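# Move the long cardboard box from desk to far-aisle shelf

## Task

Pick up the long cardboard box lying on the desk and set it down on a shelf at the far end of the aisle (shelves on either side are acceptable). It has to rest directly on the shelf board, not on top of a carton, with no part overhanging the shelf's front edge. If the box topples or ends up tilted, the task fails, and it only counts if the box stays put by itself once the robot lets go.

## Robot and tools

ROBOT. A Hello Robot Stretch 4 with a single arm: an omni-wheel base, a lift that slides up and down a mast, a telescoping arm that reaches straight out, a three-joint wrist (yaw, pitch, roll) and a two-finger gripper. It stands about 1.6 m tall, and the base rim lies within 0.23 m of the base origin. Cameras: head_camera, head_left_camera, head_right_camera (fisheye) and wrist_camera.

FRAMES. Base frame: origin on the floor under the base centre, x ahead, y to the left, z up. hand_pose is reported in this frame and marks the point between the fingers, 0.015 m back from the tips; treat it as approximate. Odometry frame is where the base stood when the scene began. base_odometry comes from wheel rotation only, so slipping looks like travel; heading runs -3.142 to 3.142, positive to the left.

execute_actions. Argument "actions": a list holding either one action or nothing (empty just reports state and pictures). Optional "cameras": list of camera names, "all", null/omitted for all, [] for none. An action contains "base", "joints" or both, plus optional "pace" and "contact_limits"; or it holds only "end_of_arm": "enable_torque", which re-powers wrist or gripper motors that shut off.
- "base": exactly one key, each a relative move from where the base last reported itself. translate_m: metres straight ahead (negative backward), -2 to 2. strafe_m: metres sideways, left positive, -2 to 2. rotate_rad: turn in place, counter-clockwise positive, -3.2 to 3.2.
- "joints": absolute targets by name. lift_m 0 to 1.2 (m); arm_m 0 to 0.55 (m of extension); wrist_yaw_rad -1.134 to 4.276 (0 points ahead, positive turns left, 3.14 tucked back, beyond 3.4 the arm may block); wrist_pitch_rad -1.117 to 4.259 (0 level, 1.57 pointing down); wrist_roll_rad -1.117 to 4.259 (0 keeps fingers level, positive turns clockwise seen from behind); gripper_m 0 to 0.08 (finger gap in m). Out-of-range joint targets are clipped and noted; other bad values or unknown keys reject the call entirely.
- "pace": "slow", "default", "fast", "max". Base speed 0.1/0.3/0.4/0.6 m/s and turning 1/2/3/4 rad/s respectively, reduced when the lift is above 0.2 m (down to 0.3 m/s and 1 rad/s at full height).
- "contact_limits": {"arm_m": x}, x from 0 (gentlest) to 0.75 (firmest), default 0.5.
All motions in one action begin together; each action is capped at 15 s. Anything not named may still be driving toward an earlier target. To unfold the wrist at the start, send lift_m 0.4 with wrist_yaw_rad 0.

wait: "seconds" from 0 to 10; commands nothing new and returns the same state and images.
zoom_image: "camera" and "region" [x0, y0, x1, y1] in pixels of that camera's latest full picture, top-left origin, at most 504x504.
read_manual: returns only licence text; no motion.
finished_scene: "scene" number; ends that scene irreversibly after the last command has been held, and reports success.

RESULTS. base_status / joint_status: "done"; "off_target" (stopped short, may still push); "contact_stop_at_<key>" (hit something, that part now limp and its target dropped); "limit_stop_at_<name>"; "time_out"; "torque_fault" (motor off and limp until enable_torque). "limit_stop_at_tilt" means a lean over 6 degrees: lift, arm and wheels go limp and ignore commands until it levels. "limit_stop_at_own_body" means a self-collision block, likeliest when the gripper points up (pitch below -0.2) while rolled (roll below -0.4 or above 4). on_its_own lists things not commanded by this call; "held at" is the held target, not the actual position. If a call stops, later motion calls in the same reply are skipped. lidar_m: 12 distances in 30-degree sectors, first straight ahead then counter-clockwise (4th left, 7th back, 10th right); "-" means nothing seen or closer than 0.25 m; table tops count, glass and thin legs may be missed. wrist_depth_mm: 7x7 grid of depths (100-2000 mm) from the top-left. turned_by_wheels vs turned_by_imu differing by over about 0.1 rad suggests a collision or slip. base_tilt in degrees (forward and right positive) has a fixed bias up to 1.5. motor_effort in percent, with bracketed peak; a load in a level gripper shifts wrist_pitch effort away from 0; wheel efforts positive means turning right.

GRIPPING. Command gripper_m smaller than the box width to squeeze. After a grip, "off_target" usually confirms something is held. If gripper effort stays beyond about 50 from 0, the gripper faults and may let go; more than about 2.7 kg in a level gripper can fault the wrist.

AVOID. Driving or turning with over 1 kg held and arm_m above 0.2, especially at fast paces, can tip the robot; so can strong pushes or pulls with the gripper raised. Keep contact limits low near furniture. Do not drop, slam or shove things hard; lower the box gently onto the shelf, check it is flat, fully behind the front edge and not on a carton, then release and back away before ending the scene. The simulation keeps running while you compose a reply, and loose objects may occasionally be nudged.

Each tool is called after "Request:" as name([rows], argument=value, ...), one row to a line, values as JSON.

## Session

Request:
execute_actions(actions=[])

Scene clock: 0.00 s.
base_odometry: x=+0.000 y=+0.000 heading=+0.000 (m, m, rad; odometry frame)
turned_by_wheels: +0.000 (rad since the last result)
turned_by_imu: +0.000 (rad since the last result)
base_tilt: forward=+0.3 right=-1.1 (deg)
lidar_m: 0.97 1.04 1.54 2.59 1.52 1.14 1.11 1.41 1.11 1.08 1.16 1.74
base_status: not commanded
joint_positions: lift_m=+0.155 arm_m=+0.002 wrist_yaw_rad=+3.061 wrist_pitch_rad=+0.006 wrist_roll_rad=-0.002 gripper_m=+0.040
joint_status: not commanded
motor_effort: lift_m=+21 arm_m=+0 wrist_yaw_rad=+1 wrist_pitch_rad=-7 wrist_roll_rad=+0 gripper_m=+0 wheel_0=+0 wheel_1=+0 wheel_2=+0 (%)
hand_pose: x=-0.0323 y=+0.1043 z=+0.3317 quat_wxyz=(+0.040, -0.003, -0.001, +0.999) (m; base frame)
wrist_depth_mm: - 145 - 1255 1205 - - / - 138 - 1229 1205 - 1618 / - 131 215 1229 1182 - 1499 / 113 144 285 1255 1182 - 1921 / 809 - - 1229 1205 - 1499 / 1255 1336 1308 1229 163 1205 1182 / 854 917 101 917 147 - 854
pictures: head_camera, head_left_camera, head_right_camera, wrist_camera
Images, in order (width x height): head_camera 420x560, head_left_camera 420x672, head_right_camera 420x672, wrist_camera 616x392.

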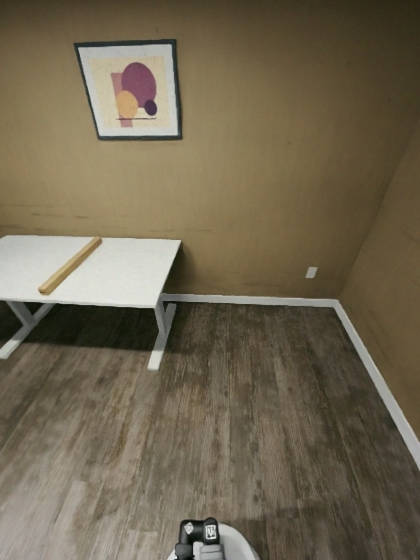

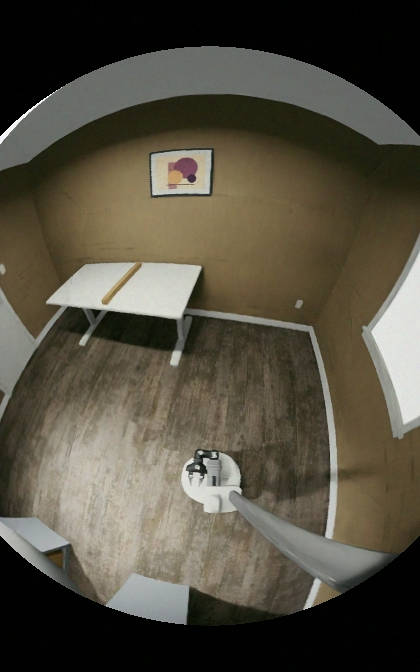

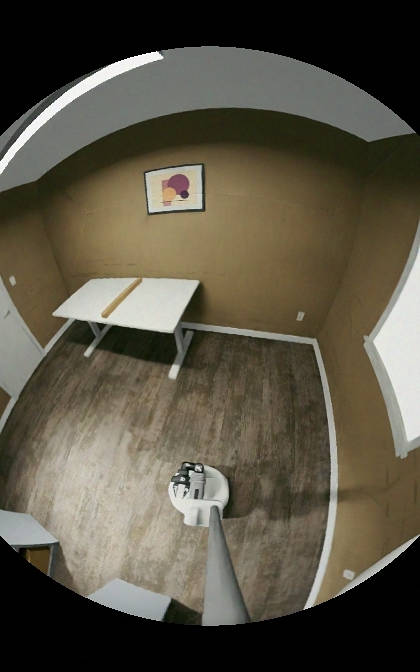

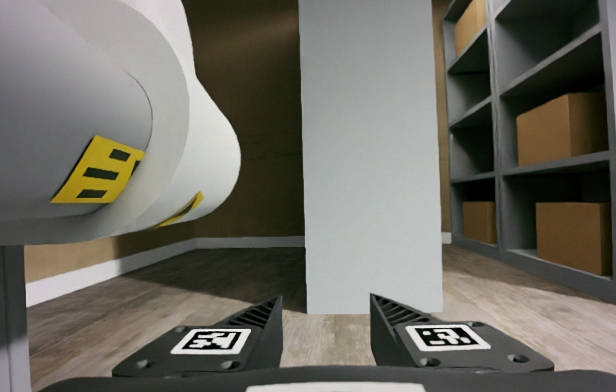

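Request:
zoom_image(camera="wrist_camera", region=[420, 0, 616, 320])

Request:
zoom_image(camera="head_camera", region=[0, 200, 210, 380])

Region (420, 0, 616, 320) of wrist_camera's 616x392 image, scaled by 1.575; it fills the left 309 columns of this view, and the rest is white.

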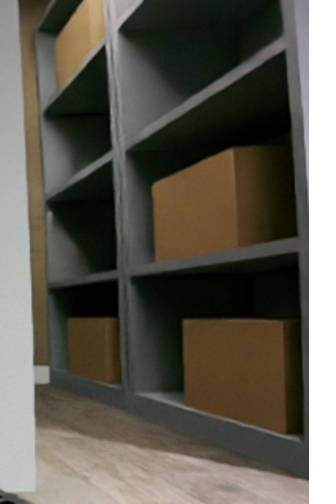

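Region (0, 200, 210, 380) of head_camera's 420x560 image, scaled by 2.400, with more detail than that image has; it fills the top 432 rows of this view, and the rest is white.

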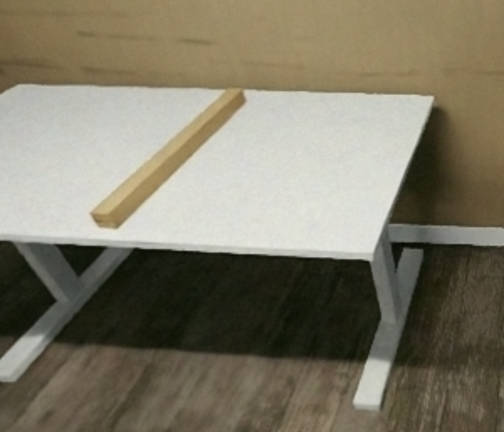

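Request:
execute_actions([
  {"base": {"strafe_m": 0.93}, "joints": {"lift_m": 0.92, "wrist_yaw_rad": 0, "gripper_m": 0.08}, "pace": "fast"},
], cameras=["head_camera", "wrist_camera"])

Scene clock: 5.03 s.
base_odometry: x=+0.000 y=+0.930 heading=+0.000 (m, m, rad; odometry frame)
turned_by_wheels: +0.000 (rad since the last result)
turned_by_imu: +0.000 (rad since the last result)
base_tilt: forward=+0.3 right=-1.0 (deg)
lidar_m: 1.05 1.15 1.69 1.64 1.87 1.01 1.24 1.11 2.07 2.01 2.19 1.04
base_status: done
joint_positions: lift_m=+0.920 arm_m=+0.002 wrist_yaw_rad=+0.000 wrist_pitch_rad=+0.006 wrist_roll_rad=-0.002 gripper_m=+0.080
joint_status: all done
motor_effort: lift_m=+24(25) arm_m=+0(0) wrist_yaw_rad=+0(4) wrist_pitch_rad=-7(8) wrist_roll_rad=-1(1) gripper_m=+3(1) wheel_0=+2(8) wheel_1=-1(8) wheel_2=+0(0) (%)
hand_pose: x=+0.3853 y=-0.0874 z=+1.0966 quat_wxyz=(+1.000, -0.001, +0.003, +0.000) (m; base frame)
wrist_depth_mm: 1808 1756 1661 1618 1537 1499 1464 / 1756 1756 1661 1661 1537 1499 1464 / 1756 1708 1661 1618 1576 1499 1499 / 1808 1808 1661 1618 1537 1499 1464 / 1756 1756 1708 1618 1537 1537 1464 / 1756 1464 1308 1397 1281 1308 1464 / 1098 - 134 946 917 110 -
pictures: head_camera, wrist_camera
Images, in order (width x height): head_camera 420x560, wrist_camera 616x392.

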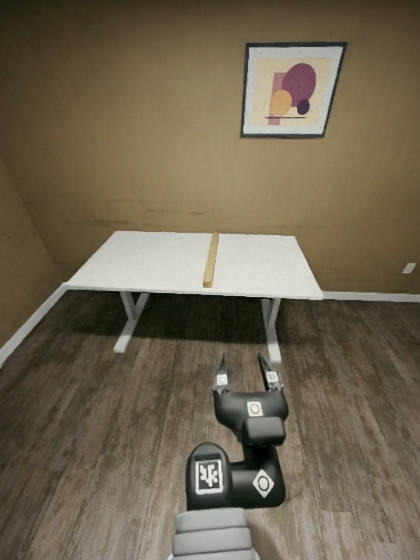

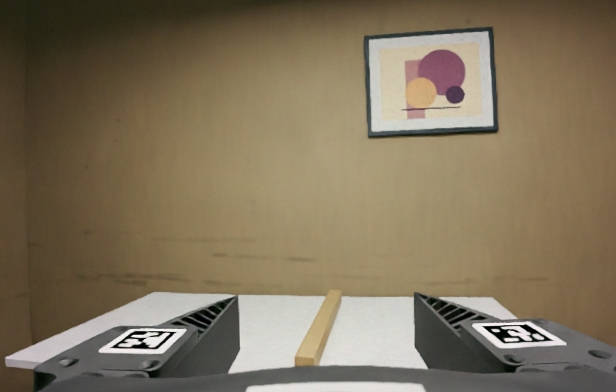

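Request:
execute_actions([
  {"base": {"translate_m": 0.84}, "joints": {"lift_m": 0.87, "arm_m": 0.395, "wrist_pitch_rad": 1.57, "wrist_roll_rad": 0.155}, "pace": "fast"},
], cameras=["head_camera", "head_right_camera", "wrist_camera"])

Scene clock: 9.43 s.
base_odometry: x=+0.840 y=+0.930 heading=+0.000 (m, m, rad; odometry frame)
turned_by_wheels: +0.000 (rad since the last result)
turned_by_imu: -0.003 (rad since the last result)
base_tilt: forward=+0.3 right=-0.9 (deg)
lidar_m: 0.25 0.26 0.39 1.51 1.75 1.86 1.84 2.00 2.13 0.65 0.30 0.25
base_status: done
joint_positions: lift_m=+0.870 arm_m=+0.394 wrist_yaw_rad=+0.000 wrist_pitch_rad=+1.570 wrist_roll_rad=+0.155 gripper_m=+0.080
joint_status: all done
motor_effort: lift_m=+16(24) arm_m=+8(13) wrist_yaw_rad=+1(1) wrist_pitch_rad=+0(5) wrist_roll_rad=+3(3) gripper_m=+0(2) wheel_0=+0(5) wheel_1=+0(5) wheel_2=+1(11) (%)
hand_pose: x=+0.5647 y=-0.0874 z=+0.8359 quat_wxyz=(+0.705, +0.055, +0.705, -0.055) (m; base frame)
wrist_depth_mm: 274 271 267 216 264 262 260 / 273 271 268 216 263 262 259 / 272 271 267 215 263 260 259 / 273 270 268 215 264 260 258 / 272 270 268 215 262 260 258 / 272 268 265 214 214 259 257 / 271 - 134 214 213 109 -
pictures: head_camera, head_right_camera, wrist_camera
Images, in order (width x height): head_camera 420x560, head_right_camera 420x672, wrist_camera 616x392.

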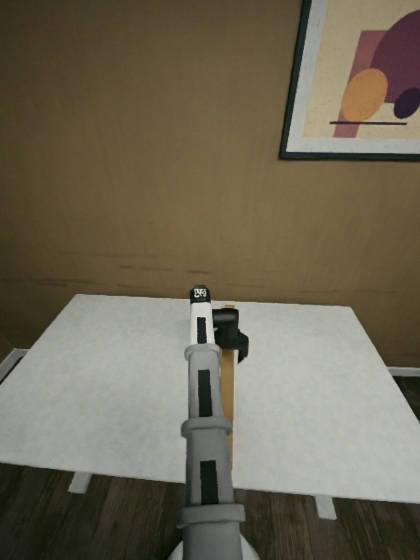

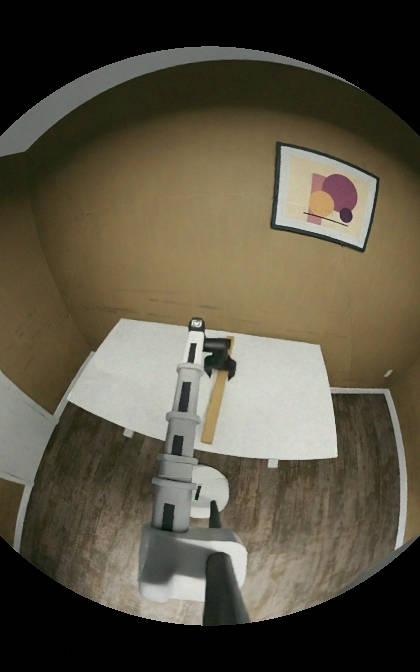

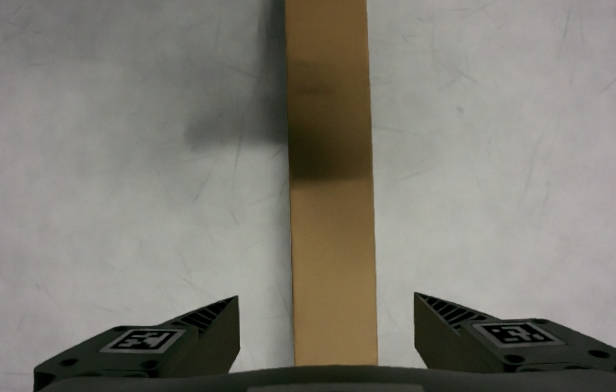

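Request:
execute_actions([
  {"joints": {"lift_m": 0.782, "arm_m": 0.40, "wrist_roll_rad": 0.14}},
], cameras=["wrist_camera"])

Scene clock: 11.37 s.
base_odometry: x=+0.840 y=+0.930 heading=+0.000 (m, m, rad; odometry frame)
turned_by_wheels: +0.000 (rad since the last result)
turned_by_imu: +0.000 (rad since the last result)
base_tilt: forward=+0.2 right=-1.2 (deg)
lidar_m: 0.25 0.25 0.40 1.51 1.69 1.88 1.83 2.04 2.15 0.64 0.30 0.25
base_status: not commanded
joint_positions: lift_m=+0.782 arm_m=+0.399 wrist_yaw_rad=+0.000 wrist_pitch_rad=+1.570 wrist_roll_rad=+0.141 gripper_m=+0.080
joint_status: all done
motor_effort: lift_m=+16(15) arm_m=+8(9) wrist_yaw_rad=+1(0) wrist_pitch_rad=+0(1) wrist_roll_rad=-2(1) gripper_m=+2(2) wheel_0=+0(0) wheel_1=+0(0) wheel_2=+1(1) (%)
hand_pose: x=+0.5696 y=-0.0874 z=+0.7479 quat_wxyz=(+0.706, +0.050, +0.705, -0.050) (m; base frame)
wrist_depth_mm: 184 182 180 129 128 176 174 / 183 182 180 129 128 176 175 / 182 181 180 128 128 175 174 / 182 181 179 128 127 175 174 / 182 180 179 128 127 175 173 / 182 180 178 128 127 174 173 / 182 - 134 127 127 109 -
pictures: wrist_camera
Images, in order (width x height): wrist_camera 616x392.

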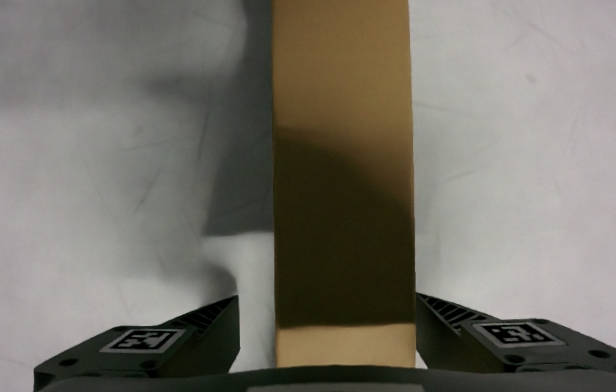

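Request:
execute_actions([
  {"joints": {"gripper_m": 0.03}},
], cameras=[])

Request:
execute_actions([
  {"joints": {"lift_m": 0.83}},
], cameras=["head_right_camera", "head_left_camera", "wrist_camera"])

Scene clock: 12.70 s.
base_odometry: x=+0.840 y=+0.930 heading=+0.000 (m, m, rad; odometry frame)
turned_by_wheels: +0.000 (rad since the last result)
turned_by_imu: +0.000 (rad since the last result)
base_tilt: forward=+0.3 right=-1.2 (deg)
lidar_m: 0.25 0.25 0.38 1.53 1.70 1.87 1.81 2.03 2.15 0.63 0.27 0.25
base_status: not commanded
joint_positions: lift_m=+0.782 arm_m=+0.399 wrist_yaw_rad=+0.000 wrist_pitch_rad=+1.570 wrist_roll_rad=+0.140 gripper_m=+0.049
joint_status: gripper_m off_target (ended at +0.049, target +0.030)
on_its_own: gripper_m is held at +0.043, not at your +0.030, by its contact guard: the fingers met something
motor_effort: lift_m=+16(15) arm_m=+8(8) wrist_yaw_rad=+1(1) wrist_pitch_rad=-1(0) wrist_roll_rad=-2(0) gripper_m=-40(42) wheel_0=+0(0) wheel_1=+0(0) wheel_2=+1(1) (%)
hand_pose: x=+0.5696 y=-0.0874 z=+0.7479 quat_wxyz=(+0.706, +0.050, +0.705, -0.050) (m; base frame)
wrist_depth_mm: 183 182 180 129 176 176 175 / 183 182 180 128 176 176 174 / 183 181 179 128 176 175 174 / 182 181 180 128 176 175 174 / 182 181 179 128 128 174 173 / 182 180 179 128 127 174 174 / 181 180 107 128 127 - -
pictures: none
No camera images: the call's "cameras" was empty. Leave "cameras" out to get every camera's image.

Scene clock: 13.77 s.
base_odometry: x=+0.840 y=+0.930 heading=+0.000 (m, m, rad; odometry frame)
turned_by_wheels: +0.000 (rad since the last result)
turned_by_imu: +0.000 (rad since the last result)
base_tilt: forward=+0.1 right=-1.1 (deg)
lidar_m: 0.25 0.25 0.38 1.52 1.73 1.85 1.83 2.01 2.13 0.62 0.27 0.25
base_status: not commanded
joint_positions: lift_m=+0.830 arm_m=+0.399 wrist_yaw_rad=+0.000 wrist_pitch_rad=+1.570 wrist_roll_rad=+0.140 gripper_m=+0.049
joint_status: all done
on_its_own: gripper_m is held at +0.043, not at your +0.030, by its contact guard: the fingers met something
motor_effort: lift_m=+24(24) arm_m=+8(7) wrist_yaw_rad=+0(1) wrist_pitch_rad=+1(1) wrist_roll_rad=-1(1) gripper_m=-41(40) wheel_0=+0(0) wheel_1=+0(0) wheel_2=+1(1) (%)
hand_pose: x=+0.5696 y=-0.0874 z=+0.7952 quat_wxyz=(+0.706, +0.050, +0.705, -0.050) (m; base frame)
wrist_depth_mm: 232 230 227 129 223 222 220 / 232 229 228 129 223 221 220 / 232 229 227 128 223 221 220 / 230 229 228 128 222 220 220 / 230 229 226 128 128 220 220 / 229 228 226 128 127 220 219 / 229 229 107 128 127 - -
pictures: head_left_camera, head_right_camera, wrist_camera
Images, in order (width x height): head_left_camera 420x672, head_right_camera 420x672, wrist_camera 616x392.

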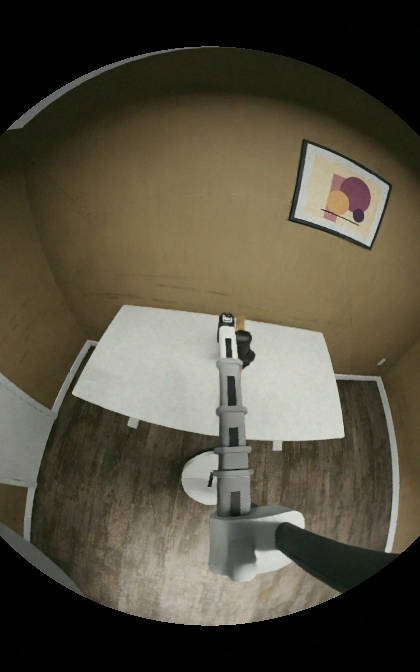

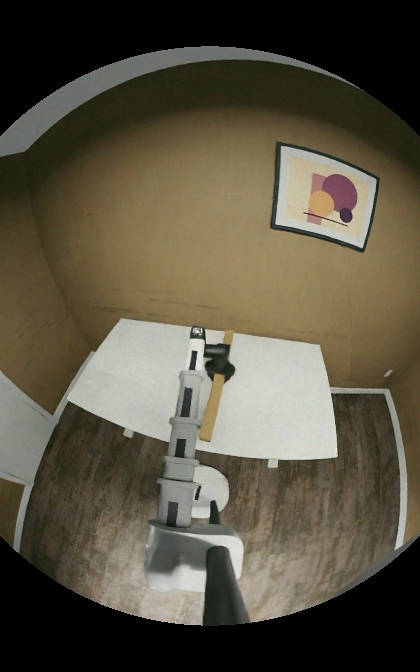

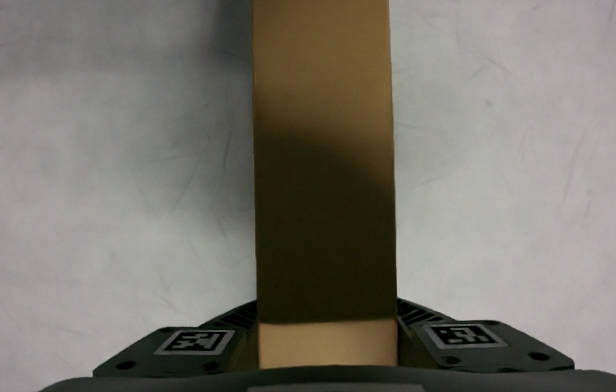

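Request:
execute_actions([
  {"base": {"translate_m": -1.25}, "joints": {"wrist_roll_rad": 1.57, "arm_m": 0.2}, "pace": "fast"},
], cameras=["head_camera"])

Request:
execute_actions([
  {"base": {"rotate_rad": 1.465}, "joints": {"arm_m": 0.003}},
])

Scene clock: 20.30 s.
base_odometry: x=-0.410 y=+0.930 heading=+0.000 (m, m, rad; odometry frame)
turned_by_wheels: +0.000 (rad since the last result)
turned_by_imu: +0.004 (rad since the last result)
base_tilt: forward=+0.2 right=-0.9 (deg)
lidar_m: 0.30 0.33 1.76 1.74 0.75 0.62 1.05 0.70 0.99 1.98 0.50 0.36
base_status: done
joint_positions: lift_m=+0.830 arm_m=+0.201 wrist_yaw_rad=+0.000 wrist_pitch_rad=+1.570 wrist_roll_rad=+1.569 gripper_m=+0.049
joint_status: all done
on_its_own: gripper_m is held at +0.043, not at your +0.030, by its contact guard: the fingers met something
motor_effort: lift_m=+24(24) arm_m=-8(10) wrist_yaw_rad=+1(1) wrist_pitch_rad=-1(0) wrist_roll_rad=+2(8) gripper_m=-39(39) wheel_0=+1(10) wheel_1=+1(6) wheel_2=-1(10) (%)
hand_pose: x=+0.3724 y=-0.0874 z=+0.7952 quat_wxyz=(+0.500, +0.500, +0.500, -0.500) (m; base frame)
wrist_depth_mm: 946 946 946 129 931 931 931 / 960 946 946 128 917 917 917 / 960 946 946 128 931 904 917 / 960 946 946 128 715 707 707 / 960 946 931 128 128 707 707 / 946 946 931 128 127 699 707 / 946 931 107 127 127 - -
pictures: head_camera
Images, in order (width x height): head_camera 420x560.

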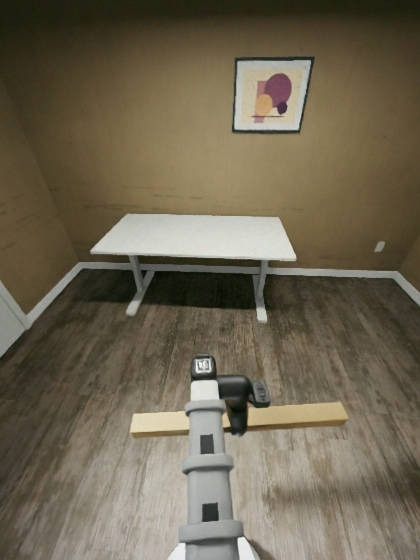

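Scene clock: 22.30 s.
base_odometry: x=-0.410 y=+0.930 heading=+1.465 (m, m, rad; odometry frame)
turned_by_wheels: +1.465 (rad since the last result)
turned_by_imu: +1.446 (rad since the last result)
base_tilt: forward=+0.2 right=-1.2 (deg)
lidar_m: 1.74 0.26 0.25 0.88 0.71 0.90 1.95 2.08 1.51 1.46 0.25 1.76
base_status: done
joint_positions: lift_m=+0.830 arm_m=+0.004 wrist_yaw_rad=+0.000 wrist_pitch_rad=+1.570 wrist_roll_rad=+1.570 gripper_m=+0.049
joint_status: all done
on_its_own: gripper_m is held at +0.043, not at your +0.030, by its contact guard: the fingers met something
motor_effort: lift_m=+24(24) arm_m=-8(8) wrist_yaw_rad=-1(1) wrist_pitch_rad=+0(1) wrist_roll_rad=+2(1) gripper_m=-41(40) wheel_0=-2(3) wheel_1=-1(5) wheel_2=+0(7) (%)
hand_pose: x=+0.1755 y=-0.0874 z=+0.7952 quat_wxyz=(+0.501, +0.500, +0.500, -0.499) (m; base frame)
wrist_depth_mm: 960 946 946 129 917 931 917 / 960 931 946 129 931 931 904 / 960 946 946 128 917 917 904 / 960 946 931 128 715 917 904 / 946 946 931 128 127 707 917 / 960 946 946 128 127 715 917 / 946 946 107 127 126 - -
pictures: head_camera, head_left_camera, head_right_camera, wrist_camera
Images, in order (width x height): head_camera 420x560, head_left_camera 420x672, head_right_camera 420x672, wrist_camera 616x392.

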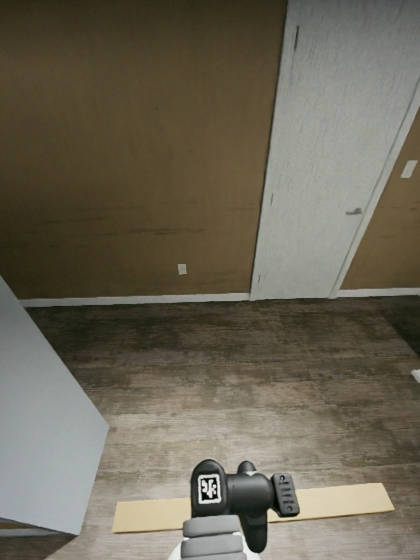

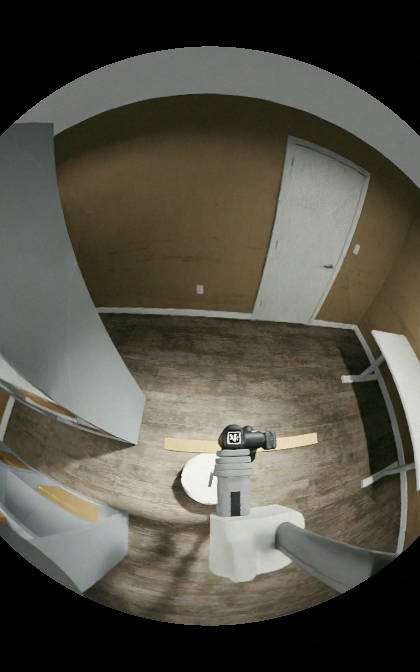

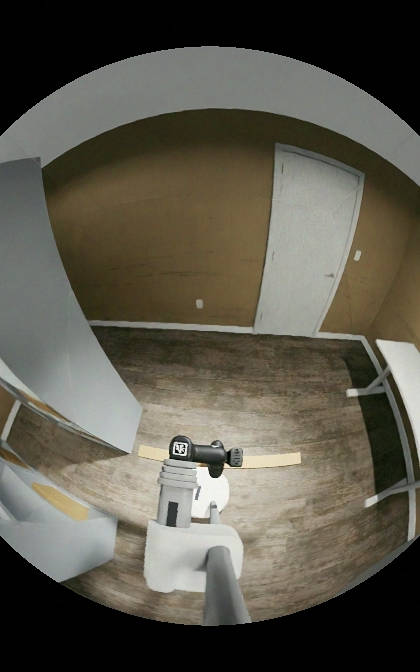

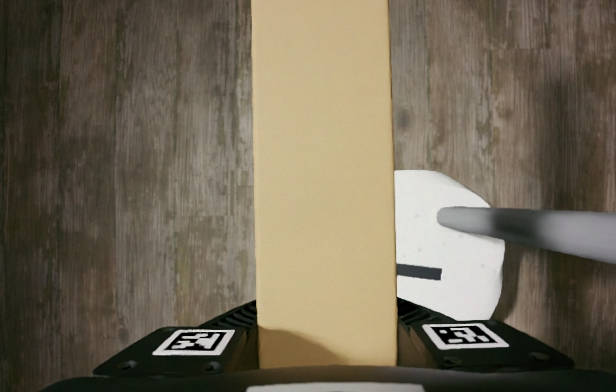

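Request:
zoom_image(camera="wrist_camera", region=[0, 0, 260, 340])

Request:
zoom_image(camera="head_camera", region=[0, 260, 420, 560])

Region (0, 0, 260, 340) of wrist_camera's 616x392 image, scaled by 1.482; it fills the left 385 columns of this view, and the rest is white.

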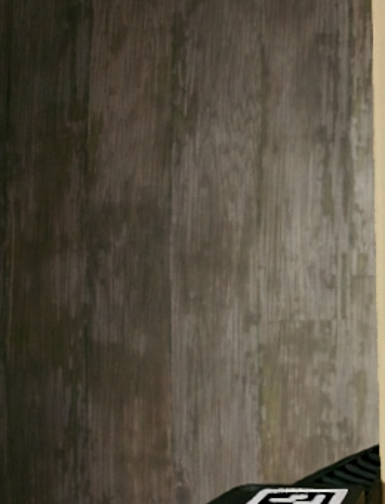

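Region (0, 260, 420, 560) of head_camera's 420x560 image, scaled by 1.200, with more detail than that image has; it fills the top 360 rows of this view, and the rest is white.

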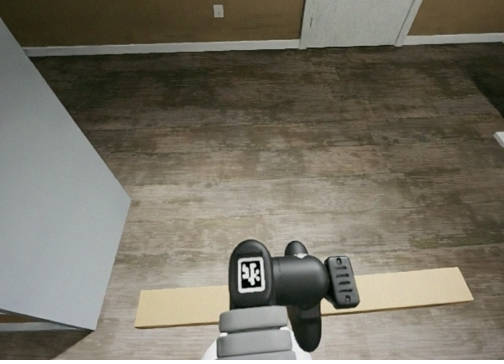

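Request:
execute_actions([
  {"base": {"rotate_rad": -0.04}},
], cameras=[])

Request:
execute_actions([
  {"base": {"translate_m": -0.11}},
], cameras=["head_camera", "head_left_camera"])

Scene clock: 24.37 s.
base_odometry: x=-0.410 y=+0.930 heading=+1.425 (m, m, rad; odometry frame)
turned_by_wheels: -0.040 (rad since the last result)
turned_by_imu: -0.040 (rad since the last result)
base_tilt: forward=+0.4 right=-1.0 (deg)
lidar_m: 1.75 0.26 0.25 0.74 0.72 0.84 1.95 2.05 1.50 1.46 0.25 1.77
base_status: done
joint_positions: lift_m=+0.830 arm_m=+0.004 wrist_yaw_rad=+0.000 wrist_pitch_rad=+1.570 wrist_roll_rad=+1.570 gripper_m=+0.049
joint_status: not commanded
on_its_own: gripper_m is held at +0.043, not at your +0.030, by its contact guard: the fingers met something
motor_effort: lift_m=+24(24) arm_m=-8(8) wrist_yaw_rad=+2(0) wrist_pitch_rad=+0(0) wrist_roll_rad=+2(3) gripper_m=-42(41) wheel_0=+1(2) wheel_1=+0(2) wheel_2=+0(5) (%)
hand_pose: x=+0.1755 y=-0.0874 z=+0.7952 quat_wxyz=(+0.501, +0.500, +0.500, -0.499) (m; base frame)
wrist_depth_mm: 960 946 946 129 917 931 917 / 960 960 946 129 931 917 904 / 960 960 946 128 917 917 904 / 960 946 960 128 715 904 917 / 946 946 931 128 128 707 904 / 960 960 931 128 127 715 917 / 960 946 107 127 126 - -
pictures: none
No camera images: the call's "cameras" was empty. Leave "cameras" out to get every camera's image.

Scene clock: 25.97 s.
base_odometry: x=-0.426 y=+0.821 heading=+1.425 (m, m, rad; odometry frame)
turned_by_wheels: +0.000 (rad since the last result)
turned_by_imu: +0.000 (rad since the last result)
base_tilt: forward=+0.2 right=-1.3 (deg)
lidar_m: 1.84 0.25 0.25 1.12 0.66 0.85 1.85 1.93 2.40 1.45 0.25 1.93
base_status: done
joint_positions: lift_m=+0.830 arm_m=+0.004 wrist_yaw_rad=+0.000 wrist_pitch_rad=+1.570 wrist_roll_rad=+1.570 gripper_m=+0.049
joint_status: not commanded
on_its_own: gripper_m is held at +0.043, not at your +0.030, by its contact guard: the fingers met something
motor_effort: lift_m=+24(24) arm_m=-8(8) wrist_yaw_rad=+0(0) wrist_pitch_rad=+0(0) wrist_roll_rad=+0(2) gripper_m=-41(41) wheel_0=+0(5) wheel_1=-1(3) wheel_2=-1(10) (%)
hand_pose: x=+0.1755 y=-0.0874 z=+0.7952 quat_wxyz=(+0.501, +0.500, +0.500, -0.499) (m; base frame)
wrist_depth_mm: 960 960 946 129 917 917 917 / 946 946 931 128 931 917 917 / 960 960 946 128 931 931 904 / 960 960 931 128 715 904 917 / 960 946 931 128 128 715 917 / 960 931 931 128 127 715 917 / 946 946 107 128 127 - -
pictures: head_camera, head_left_camera
Images, in order (width x height): head_camera 420x560, head_left_camera 420x672.

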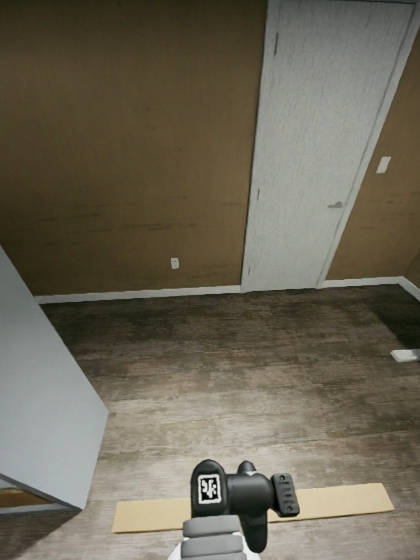

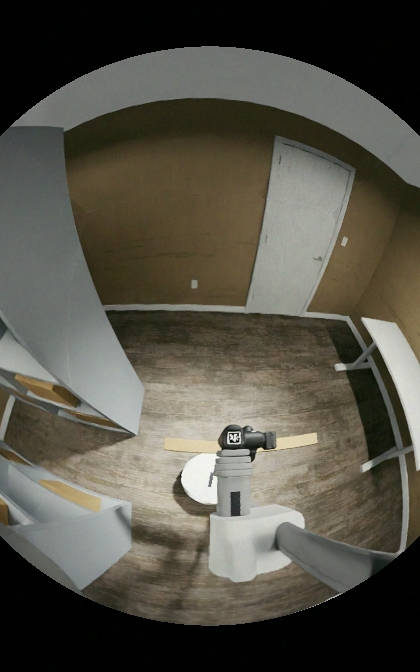

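Request:
execute_actions([
  {"base": {"strafe_m": 0.8}, "pace": "fast"},
], cameras=["head_camera", "head_left_camera", "wrist_camera"])

Scene clock: 29.60 s.
base_odometry: x=-1.218 y=+0.938 heading=+1.425 (m, m, rad; odometry frame)
turned_by_wheels: +0.000 (rad since the last result)
turned_by_imu: +0.001 (rad since the last result)
base_tilt: forward=+0.2 right=-1.0 (deg)
lidar_m: 0.26 0.25 0.25 1.11 0.44 0.30 0.28 0.31 2.63 2.26 0.25 0.27
base_status: done
joint_positions: lift_m=+0.830 arm_m=+0.004 wrist_yaw_rad=+0.000 wrist_pitch_rad=+1.570 wrist_roll_rad=+1.570 gripper_m=+0.049
joint_status: not commanded
on_its_own: gripper_m is held at +0.043, not at your +0.030, by its contact guard: the fingers met something
motor_effort: lift_m=+23(24) arm_m=-8(8) wrist_yaw_rad=+0(1) wrist_pitch_rad=+0(0) wrist_roll_rad=+1(1) gripper_m=-41(41) wheel_0=+1(12) wheel_1=-1(10) wheel_2=+0(1) (%)
hand_pose: x=+0.1755 y=-0.0874 z=+0.7953 quat_wxyz=(+0.500, +0.500, +0.500, -0.500) (m; base frame)
wrist_depth_mm: 960 946 946 129 931 917 917 / 960 946 931 129 931 904 917 / 174 946 946 129 917 917 904 / 181 286 418 128 715 854 768 / 421 418 418 128 128 715 778 / 421 418 415 128 127 707 750 / 421 418 107 128 127 - -
pictures: head_camera, head_left_camera, wrist_camera
Images, in order (width x height): head_camera 420x560, head_left_camera 420x672, wrist_camera 616x392.

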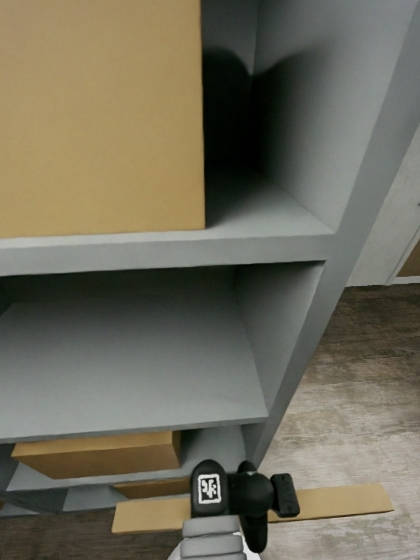

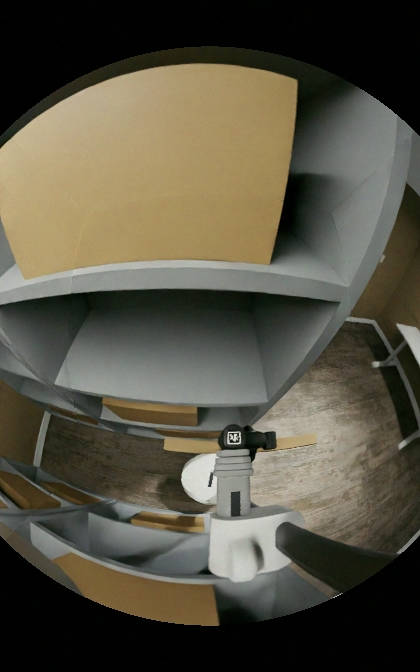

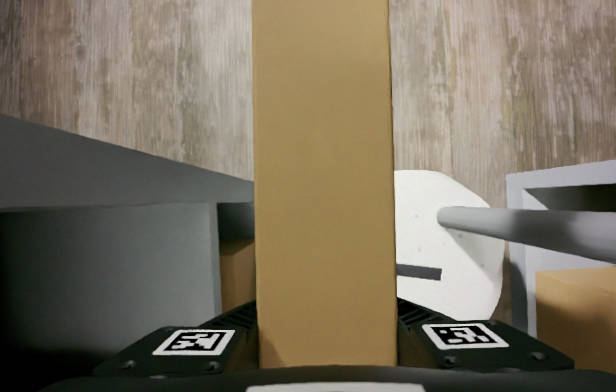

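Request:
execute_actions([
  {"base": {"strafe_m": 1.26}, "joints": {"lift_m": 1.08}, "pace": "fast"},
])

Scene clock: 35.23 s.
base_odometry: x=-2.464 y=+1.121 heading=+1.425 (m, m, rad; odometry frame)
turned_by_wheels: +0.000 (rad since the last result)
turned_by_imu: +0.001 (rad since the last result)
base_tilt: forward=+0.3 right=-1.0 (deg)
lidar_m: 0.25 0.25 0.25 0.37 0.38 0.32 0.29 0.32 0.47 1.18 0.25 0.27
base_status: done
joint_positions: lift_m=+1.080 arm_m=+0.004 wrist_yaw_rad=+0.000 wrist_pitch_rad=+1.570 wrist_roll_rad=+1.570 gripper_m=+0.049
joint_status: all done
on_its_own: gripper_m is held at +0.043, not at your +0.030, by its contact guard: the fingers met something
motor_effort: lift_m=+24(25) arm_m=-7(8) wrist_yaw_rad=+1(0) wrist_pitch_rad=-1(1) wrist_roll_rad=+2(2) gripper_m=-42(39) wheel_0=+2(7) wheel_1=-1(9) wheel_2=+0(2) (%)
hand_pose: x=+0.1755 y=-0.0874 z=+1.0452 quat_wxyz=(+0.500, +0.500, +0.500, -0.500) (m; base frame)
wrist_depth_mm: 212 224 661 129 1182 1098 732 / 212 223 661 129 1160 1098 831 / 211 220 668 128 1138 1078 820 / 211 217 661 128 831 976 820 / 212 215 661 128 128 1098 661 / 211 210 661 128 127 1078 1078 / 211 209 107 128 127 - -
pictures: head_camera, head_left_camera, head_right_camera, wrist_camera
Images, in order (width x height): head_camera 420x560, head_left_camera 420x672, head_right_camera 420x672, wrist_camera 616x392.

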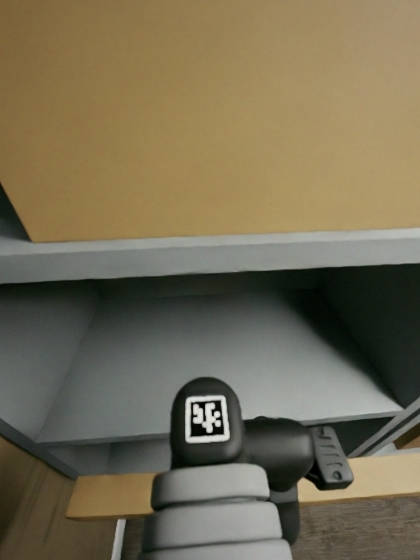

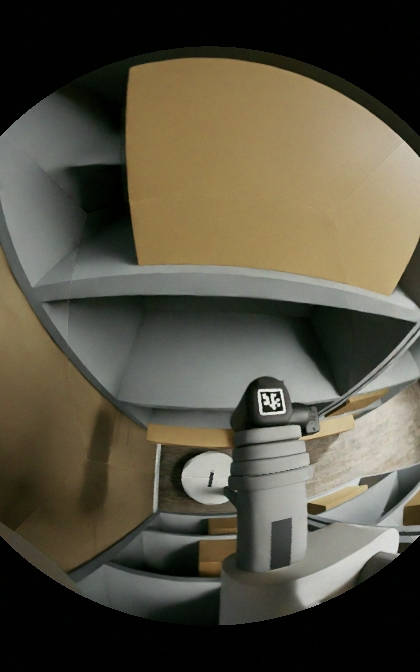

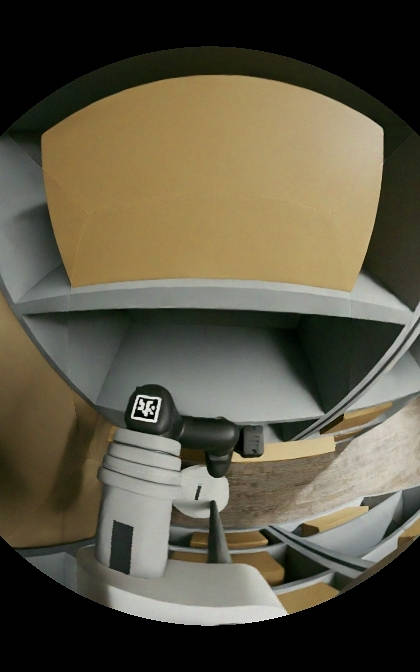

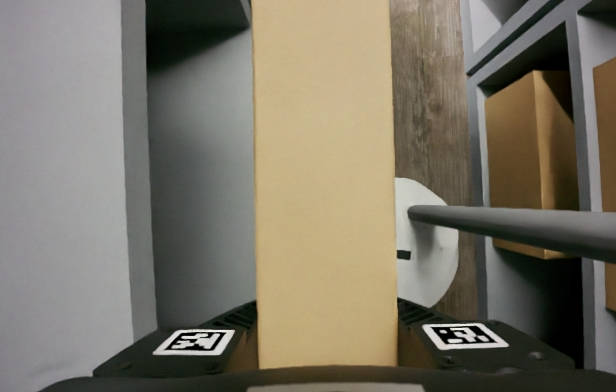

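Request:
execute_actions([
  {"base": {"strafe_m": 0.04}, "joints": {"arm_m": 0.21}, "contact_limits": {"arm_m": 0.2}},
], cameras=["head_camera", "wrist_camera"])

Scene clock: 37.73 s.
base_odometry: x=-2.504 y=+1.127 heading=+1.425 (m, m, rad; odometry frame)
turned_by_wheels: +0.000 (rad since the last result)
turned_by_imu: +0.000 (rad since the last result)
base_tilt: forward=+0.2 right=-1.0 (deg)
lidar_m: 0.25 0.25 0.35 0.34 0.38 0.33 0.28 0.32 0.45 1.17 0.39 0.25
base_status: done
joint_positions: lift_m=+1.080 arm_m=+0.209 wrist_yaw_rad=+0.000 wrist_pitch_rad=+1.570 wrist_roll_rad=+1.570 gripper_m=+0.049
joint_status: all done
on_its_own: gripper_m is held at +0.043, not at your +0.030, by its contact guard: the fingers met something
motor_effort: lift_m=+24(24) arm_m=+8(12) wrist_yaw_rad=+1(0) wrist_pitch_rad=+0(0) wrist_roll_rad=+2(0) gripper_m=-40(40) wheel_0=+0(11) wheel_1=+0(6) wheel_2=+0(0) (%)
contact_limits: arm_m 0.2
hand_pose: x=+0.3797 y=-0.0874 z=+1.0452 quat_wxyz=(+0.501, +0.500, +0.500, -0.499) (m; base frame)
wrist_depth_mm: 211 210 208 129 204 1138 991 / 211 209 207 128 203 1138 1025 / 210 208 207 129 203 1160 1025 / 211 208 206 128 202 778 946 / 210 208 206 128 128 202 1060 / 209 208 205 128 127 202 1060 / 208 208 107 127 126 - -
pictures: head_camera, wrist_camera
Images, in order (width x height): head_camera 420x560, wrist_camera 616x392.

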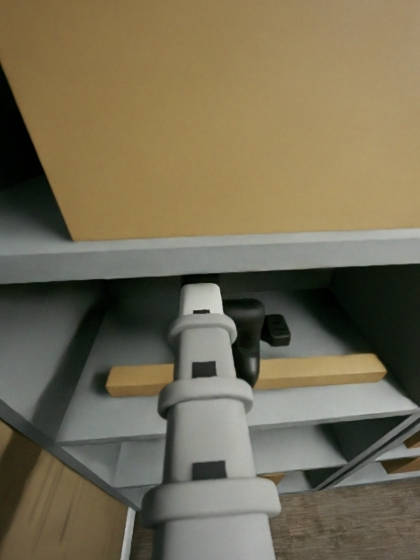

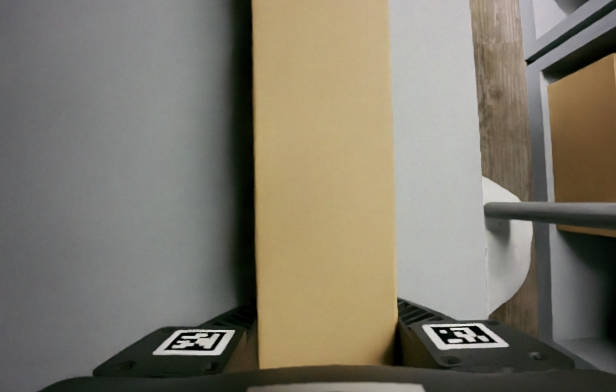

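Request:
execute_actions([
  {"joints": {"lift_m": 1.055}, "pace": "slow"},
], cameras=[])

Request:
execute_actions([
  {"joints": {"gripper_m": 0.075}},
], cameras=[])

Request:
execute_actions([
  {"joints": {"lift_m": 1.101}},
], cameras=["head_camera", "wrist_camera"])

Scene clock: 39.07 s.
base_odometry: x=-2.504 y=+1.127 heading=+1.425 (m, m, rad; odometry frame)
turned_by_wheels: +0.000 (rad since the last result)
turned_by_imu: +0.000 (rad since the last result)
base_tilt: forward=+0.3 right=-1.1 (deg)
lidar_m: 0.25 0.26 0.36 0.32 0.34 0.32 0.29 0.32 0.47 1.15 0.41 0.28
base_status: not commanded
joint_positions: lift_m=+1.055 arm_m=+0.209 wrist_yaw_rad=+0.000 wrist_pitch_rad=+1.570 wrist_roll_rad=+1.570 gripper_m=+0.049
joint_status: all done
on_its_own: gripper_m is held at +0.043, not at your +0.030, by its contact guard: the fingers met something
motor_effort: lift_m=+15(21) arm_m=+8(8) wrist_yaw_rad=-1(0) wrist_pitch_rad=+1(1) wrist_roll_rad=+2(2) gripper_m=-40(39) wheel_0=+0(0) wheel_1=+0(0) wheel_2=+0(0) (%)
hand_pose: x=+0.3797 y=-0.0874 z=+1.0209 quat_wxyz=(+0.501, +0.500, +0.500, -0.499) (m; base frame)
wrist_depth_mm: 186 185 183 129 179 179 1008 / 186 185 183 128 179 179 1025 / 186 183 182 128 179 179 1042 / 185 184 182 128 179 179 946 / 186 183 182 128 128 178 1060 / 185 183 181 128 127 178 1042 / 184 183 107 128 126 - -
pictures: none
No camera images: the call's "cameras" was empty. Leave "cameras" out to get every camera's image.

Scene clock: 40.00 s.
base_odometry: x=-2.504 y=+1.127 heading=+1.425 (m, m, rad; odometry frame)
turned_by_wheels: +0.000 (rad since the last result)
turned_by_imu: +0.000 (rad since the last result)
base_tilt: forward=+0.2 right=-1.0 (deg)
lidar_m: 0.25 0.27 0.37 0.32 0.36 0.32 0.29 0.32 0.49 1.19 0.39 0.27
base_status: not commanded
joint_positions: lift_m=+1.055 arm_m=+0.209 wrist_yaw_rad=+0.000 wrist_pitch_rad=+1.570 wrist_roll_rad=+1.570 gripper_m=+0.075
joint_status: all done
motor_effort: lift_m=+16(16) arm_m=+8(8) wrist_yaw_rad=-1(0) wrist_pitch_rad=+1(0) wrist_roll_rad=+1(2) gripper_m=+0(37) wheel_0=+0(0) wheel_1=+0(0) wheel_2=+0(0) (%)
hand_pose: x=+0.3797 y=-0.0874 z=+1.0209 quat_wxyz=(+0.501, +0.500, +0.500, -0.499) (m; base frame)
wrist_depth_mm: 186 185 183 132 180 179 991 / 186 185 183 132 179 179 1042 / 186 184 183 131 179 179 1025 / 186 184 182 131 179 179 960 / 186 183 182 131 131 178 1042 / 185 183 181 131 130 178 1042 / 185 - 125 131 130 - -
pictures: none
No camera images: the call's "cameras" was empty. Leave "cameras" out to get every camera's image.

Scene clock: 41.07 s.
base_odometry: x=-2.504 y=+1.127 heading=+1.425 (m, m, rad; odometry frame)
turned_by_wheels: +0.000 (rad since the last result)
turned_by_imu: +0.000 (rad since the last result)
base_tilt: forward=+0.2 right=-1.2 (deg)
lidar_m: 0.25 0.25 0.35 0.34 0.37 0.29 0.28 0.32 0.46 1.19 0.41 0.26
base_status: not commanded
joint_positions: lift_m=+1.101 arm_m=+0.209 wrist_yaw_rad=+0.000 wrist_pitch_rad=+1.570 wrist_roll_rad=+1.570 gripper_m=+0.075
joint_status: all done
motor_effort: lift_m=+24(23) arm_m=+7(9) wrist_yaw_rad=+0(0) wrist_pitch_rad=+0(1) wrist_roll_rad=+3(3) gripper_m=+4(1) wheel_0=+0(0) wheel_1=+0(0) wheel_2=+0(0) (%)
hand_pose: x=+0.3797 y=-0.0874 z=+1.0662 quat_wxyz=(+0.501, +0.500, +0.500, -0.499) (m; base frame)
wrist_depth_mm: 233 231 229 177 224 1160 1008 / 232 230 229 177 224 1182 1025 / 232 229 229 177 224 1182 1042 / 232 229 228 176 224 976 960 / 231 229 228 176 224 976 1098 / 231 229 226 176 175 222 1098 / 230 - 125 176 175 - -
pictures: head_camera, wrist_camera
Images, in order (width x height): head_camera 420x560, wrist_camera 616x392.

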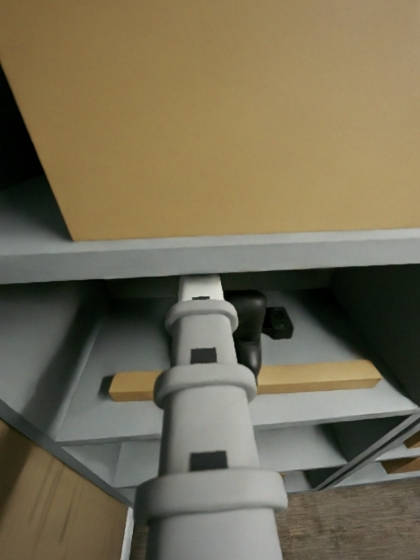

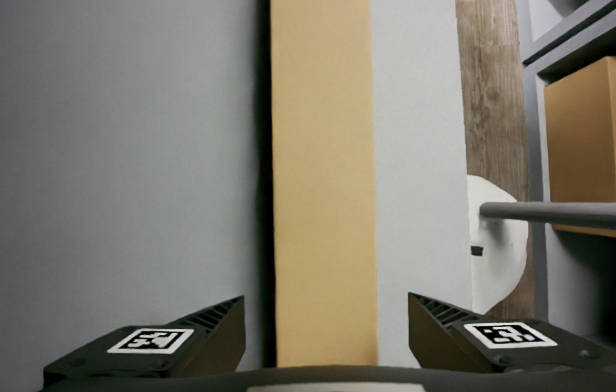

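Request:
execute_actions([
  {"joints": {"arm_m": 0.02}, "pace": "fast"},
], cameras=["head_camera"])

Scene clock: 42.70 s.
base_odometry: x=-2.504 y=+1.127 heading=+1.425 (m, m, rad; odometry frame)
turned_by_wheels: +0.000 (rad since the last result)
turned_by_imu: +0.000 (rad since the last result)
base_tilt: forward=+0.3 right=-1.2 (deg)
lidar_m: 0.25 0.25 0.36 0.34 0.36 0.34 0.29 0.33 0.44 1.15 0.42 0.25
base_status: not commanded
joint_positions: lift_m=+1.101 arm_m=+0.021 wrist_yaw_rad=+0.000 wrist_pitch_rad=+1.570 wrist_roll_rad=+1.570 gripper_m=+0.075
joint_status: all done
motor_effort: lift_m=+24(24) arm_m=-8(11) wrist_yaw_rad=+0(0) wrist_pitch_rad=-1(1) wrist_roll_rad=+1(1) gripper_m=-1(1) wheel_0=+0(0) wheel_1=+0(0) wheel_2=+0(0) (%)
hand_pose: x=+0.1924 y=-0.0874 z=+1.0662 quat_wxyz=(+0.500, +0.500, +0.500, -0.500) (m; base frame)
wrist_depth_mm: 211 232 683 1205 1205 1118 778 / 211 232 683 1205 1182 1098 842 / 211 231 683 1182 1182 1098 854 / 211 231 676 1182 976 1008 842 / 209 230 676 991 976 1098 1098 / 207 230 683 1182 976 1118 1098 / 195 - 125 1098 1098 - -
pictures: head_camera
Images, in order (width x height): head_camera 420x560.

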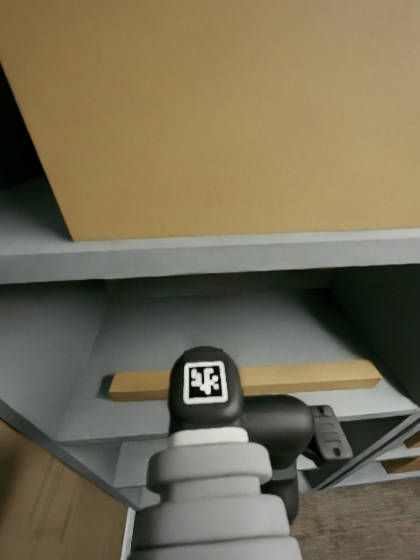

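Request:
finished_scene(scene=2)

The scene is finished: the task was done.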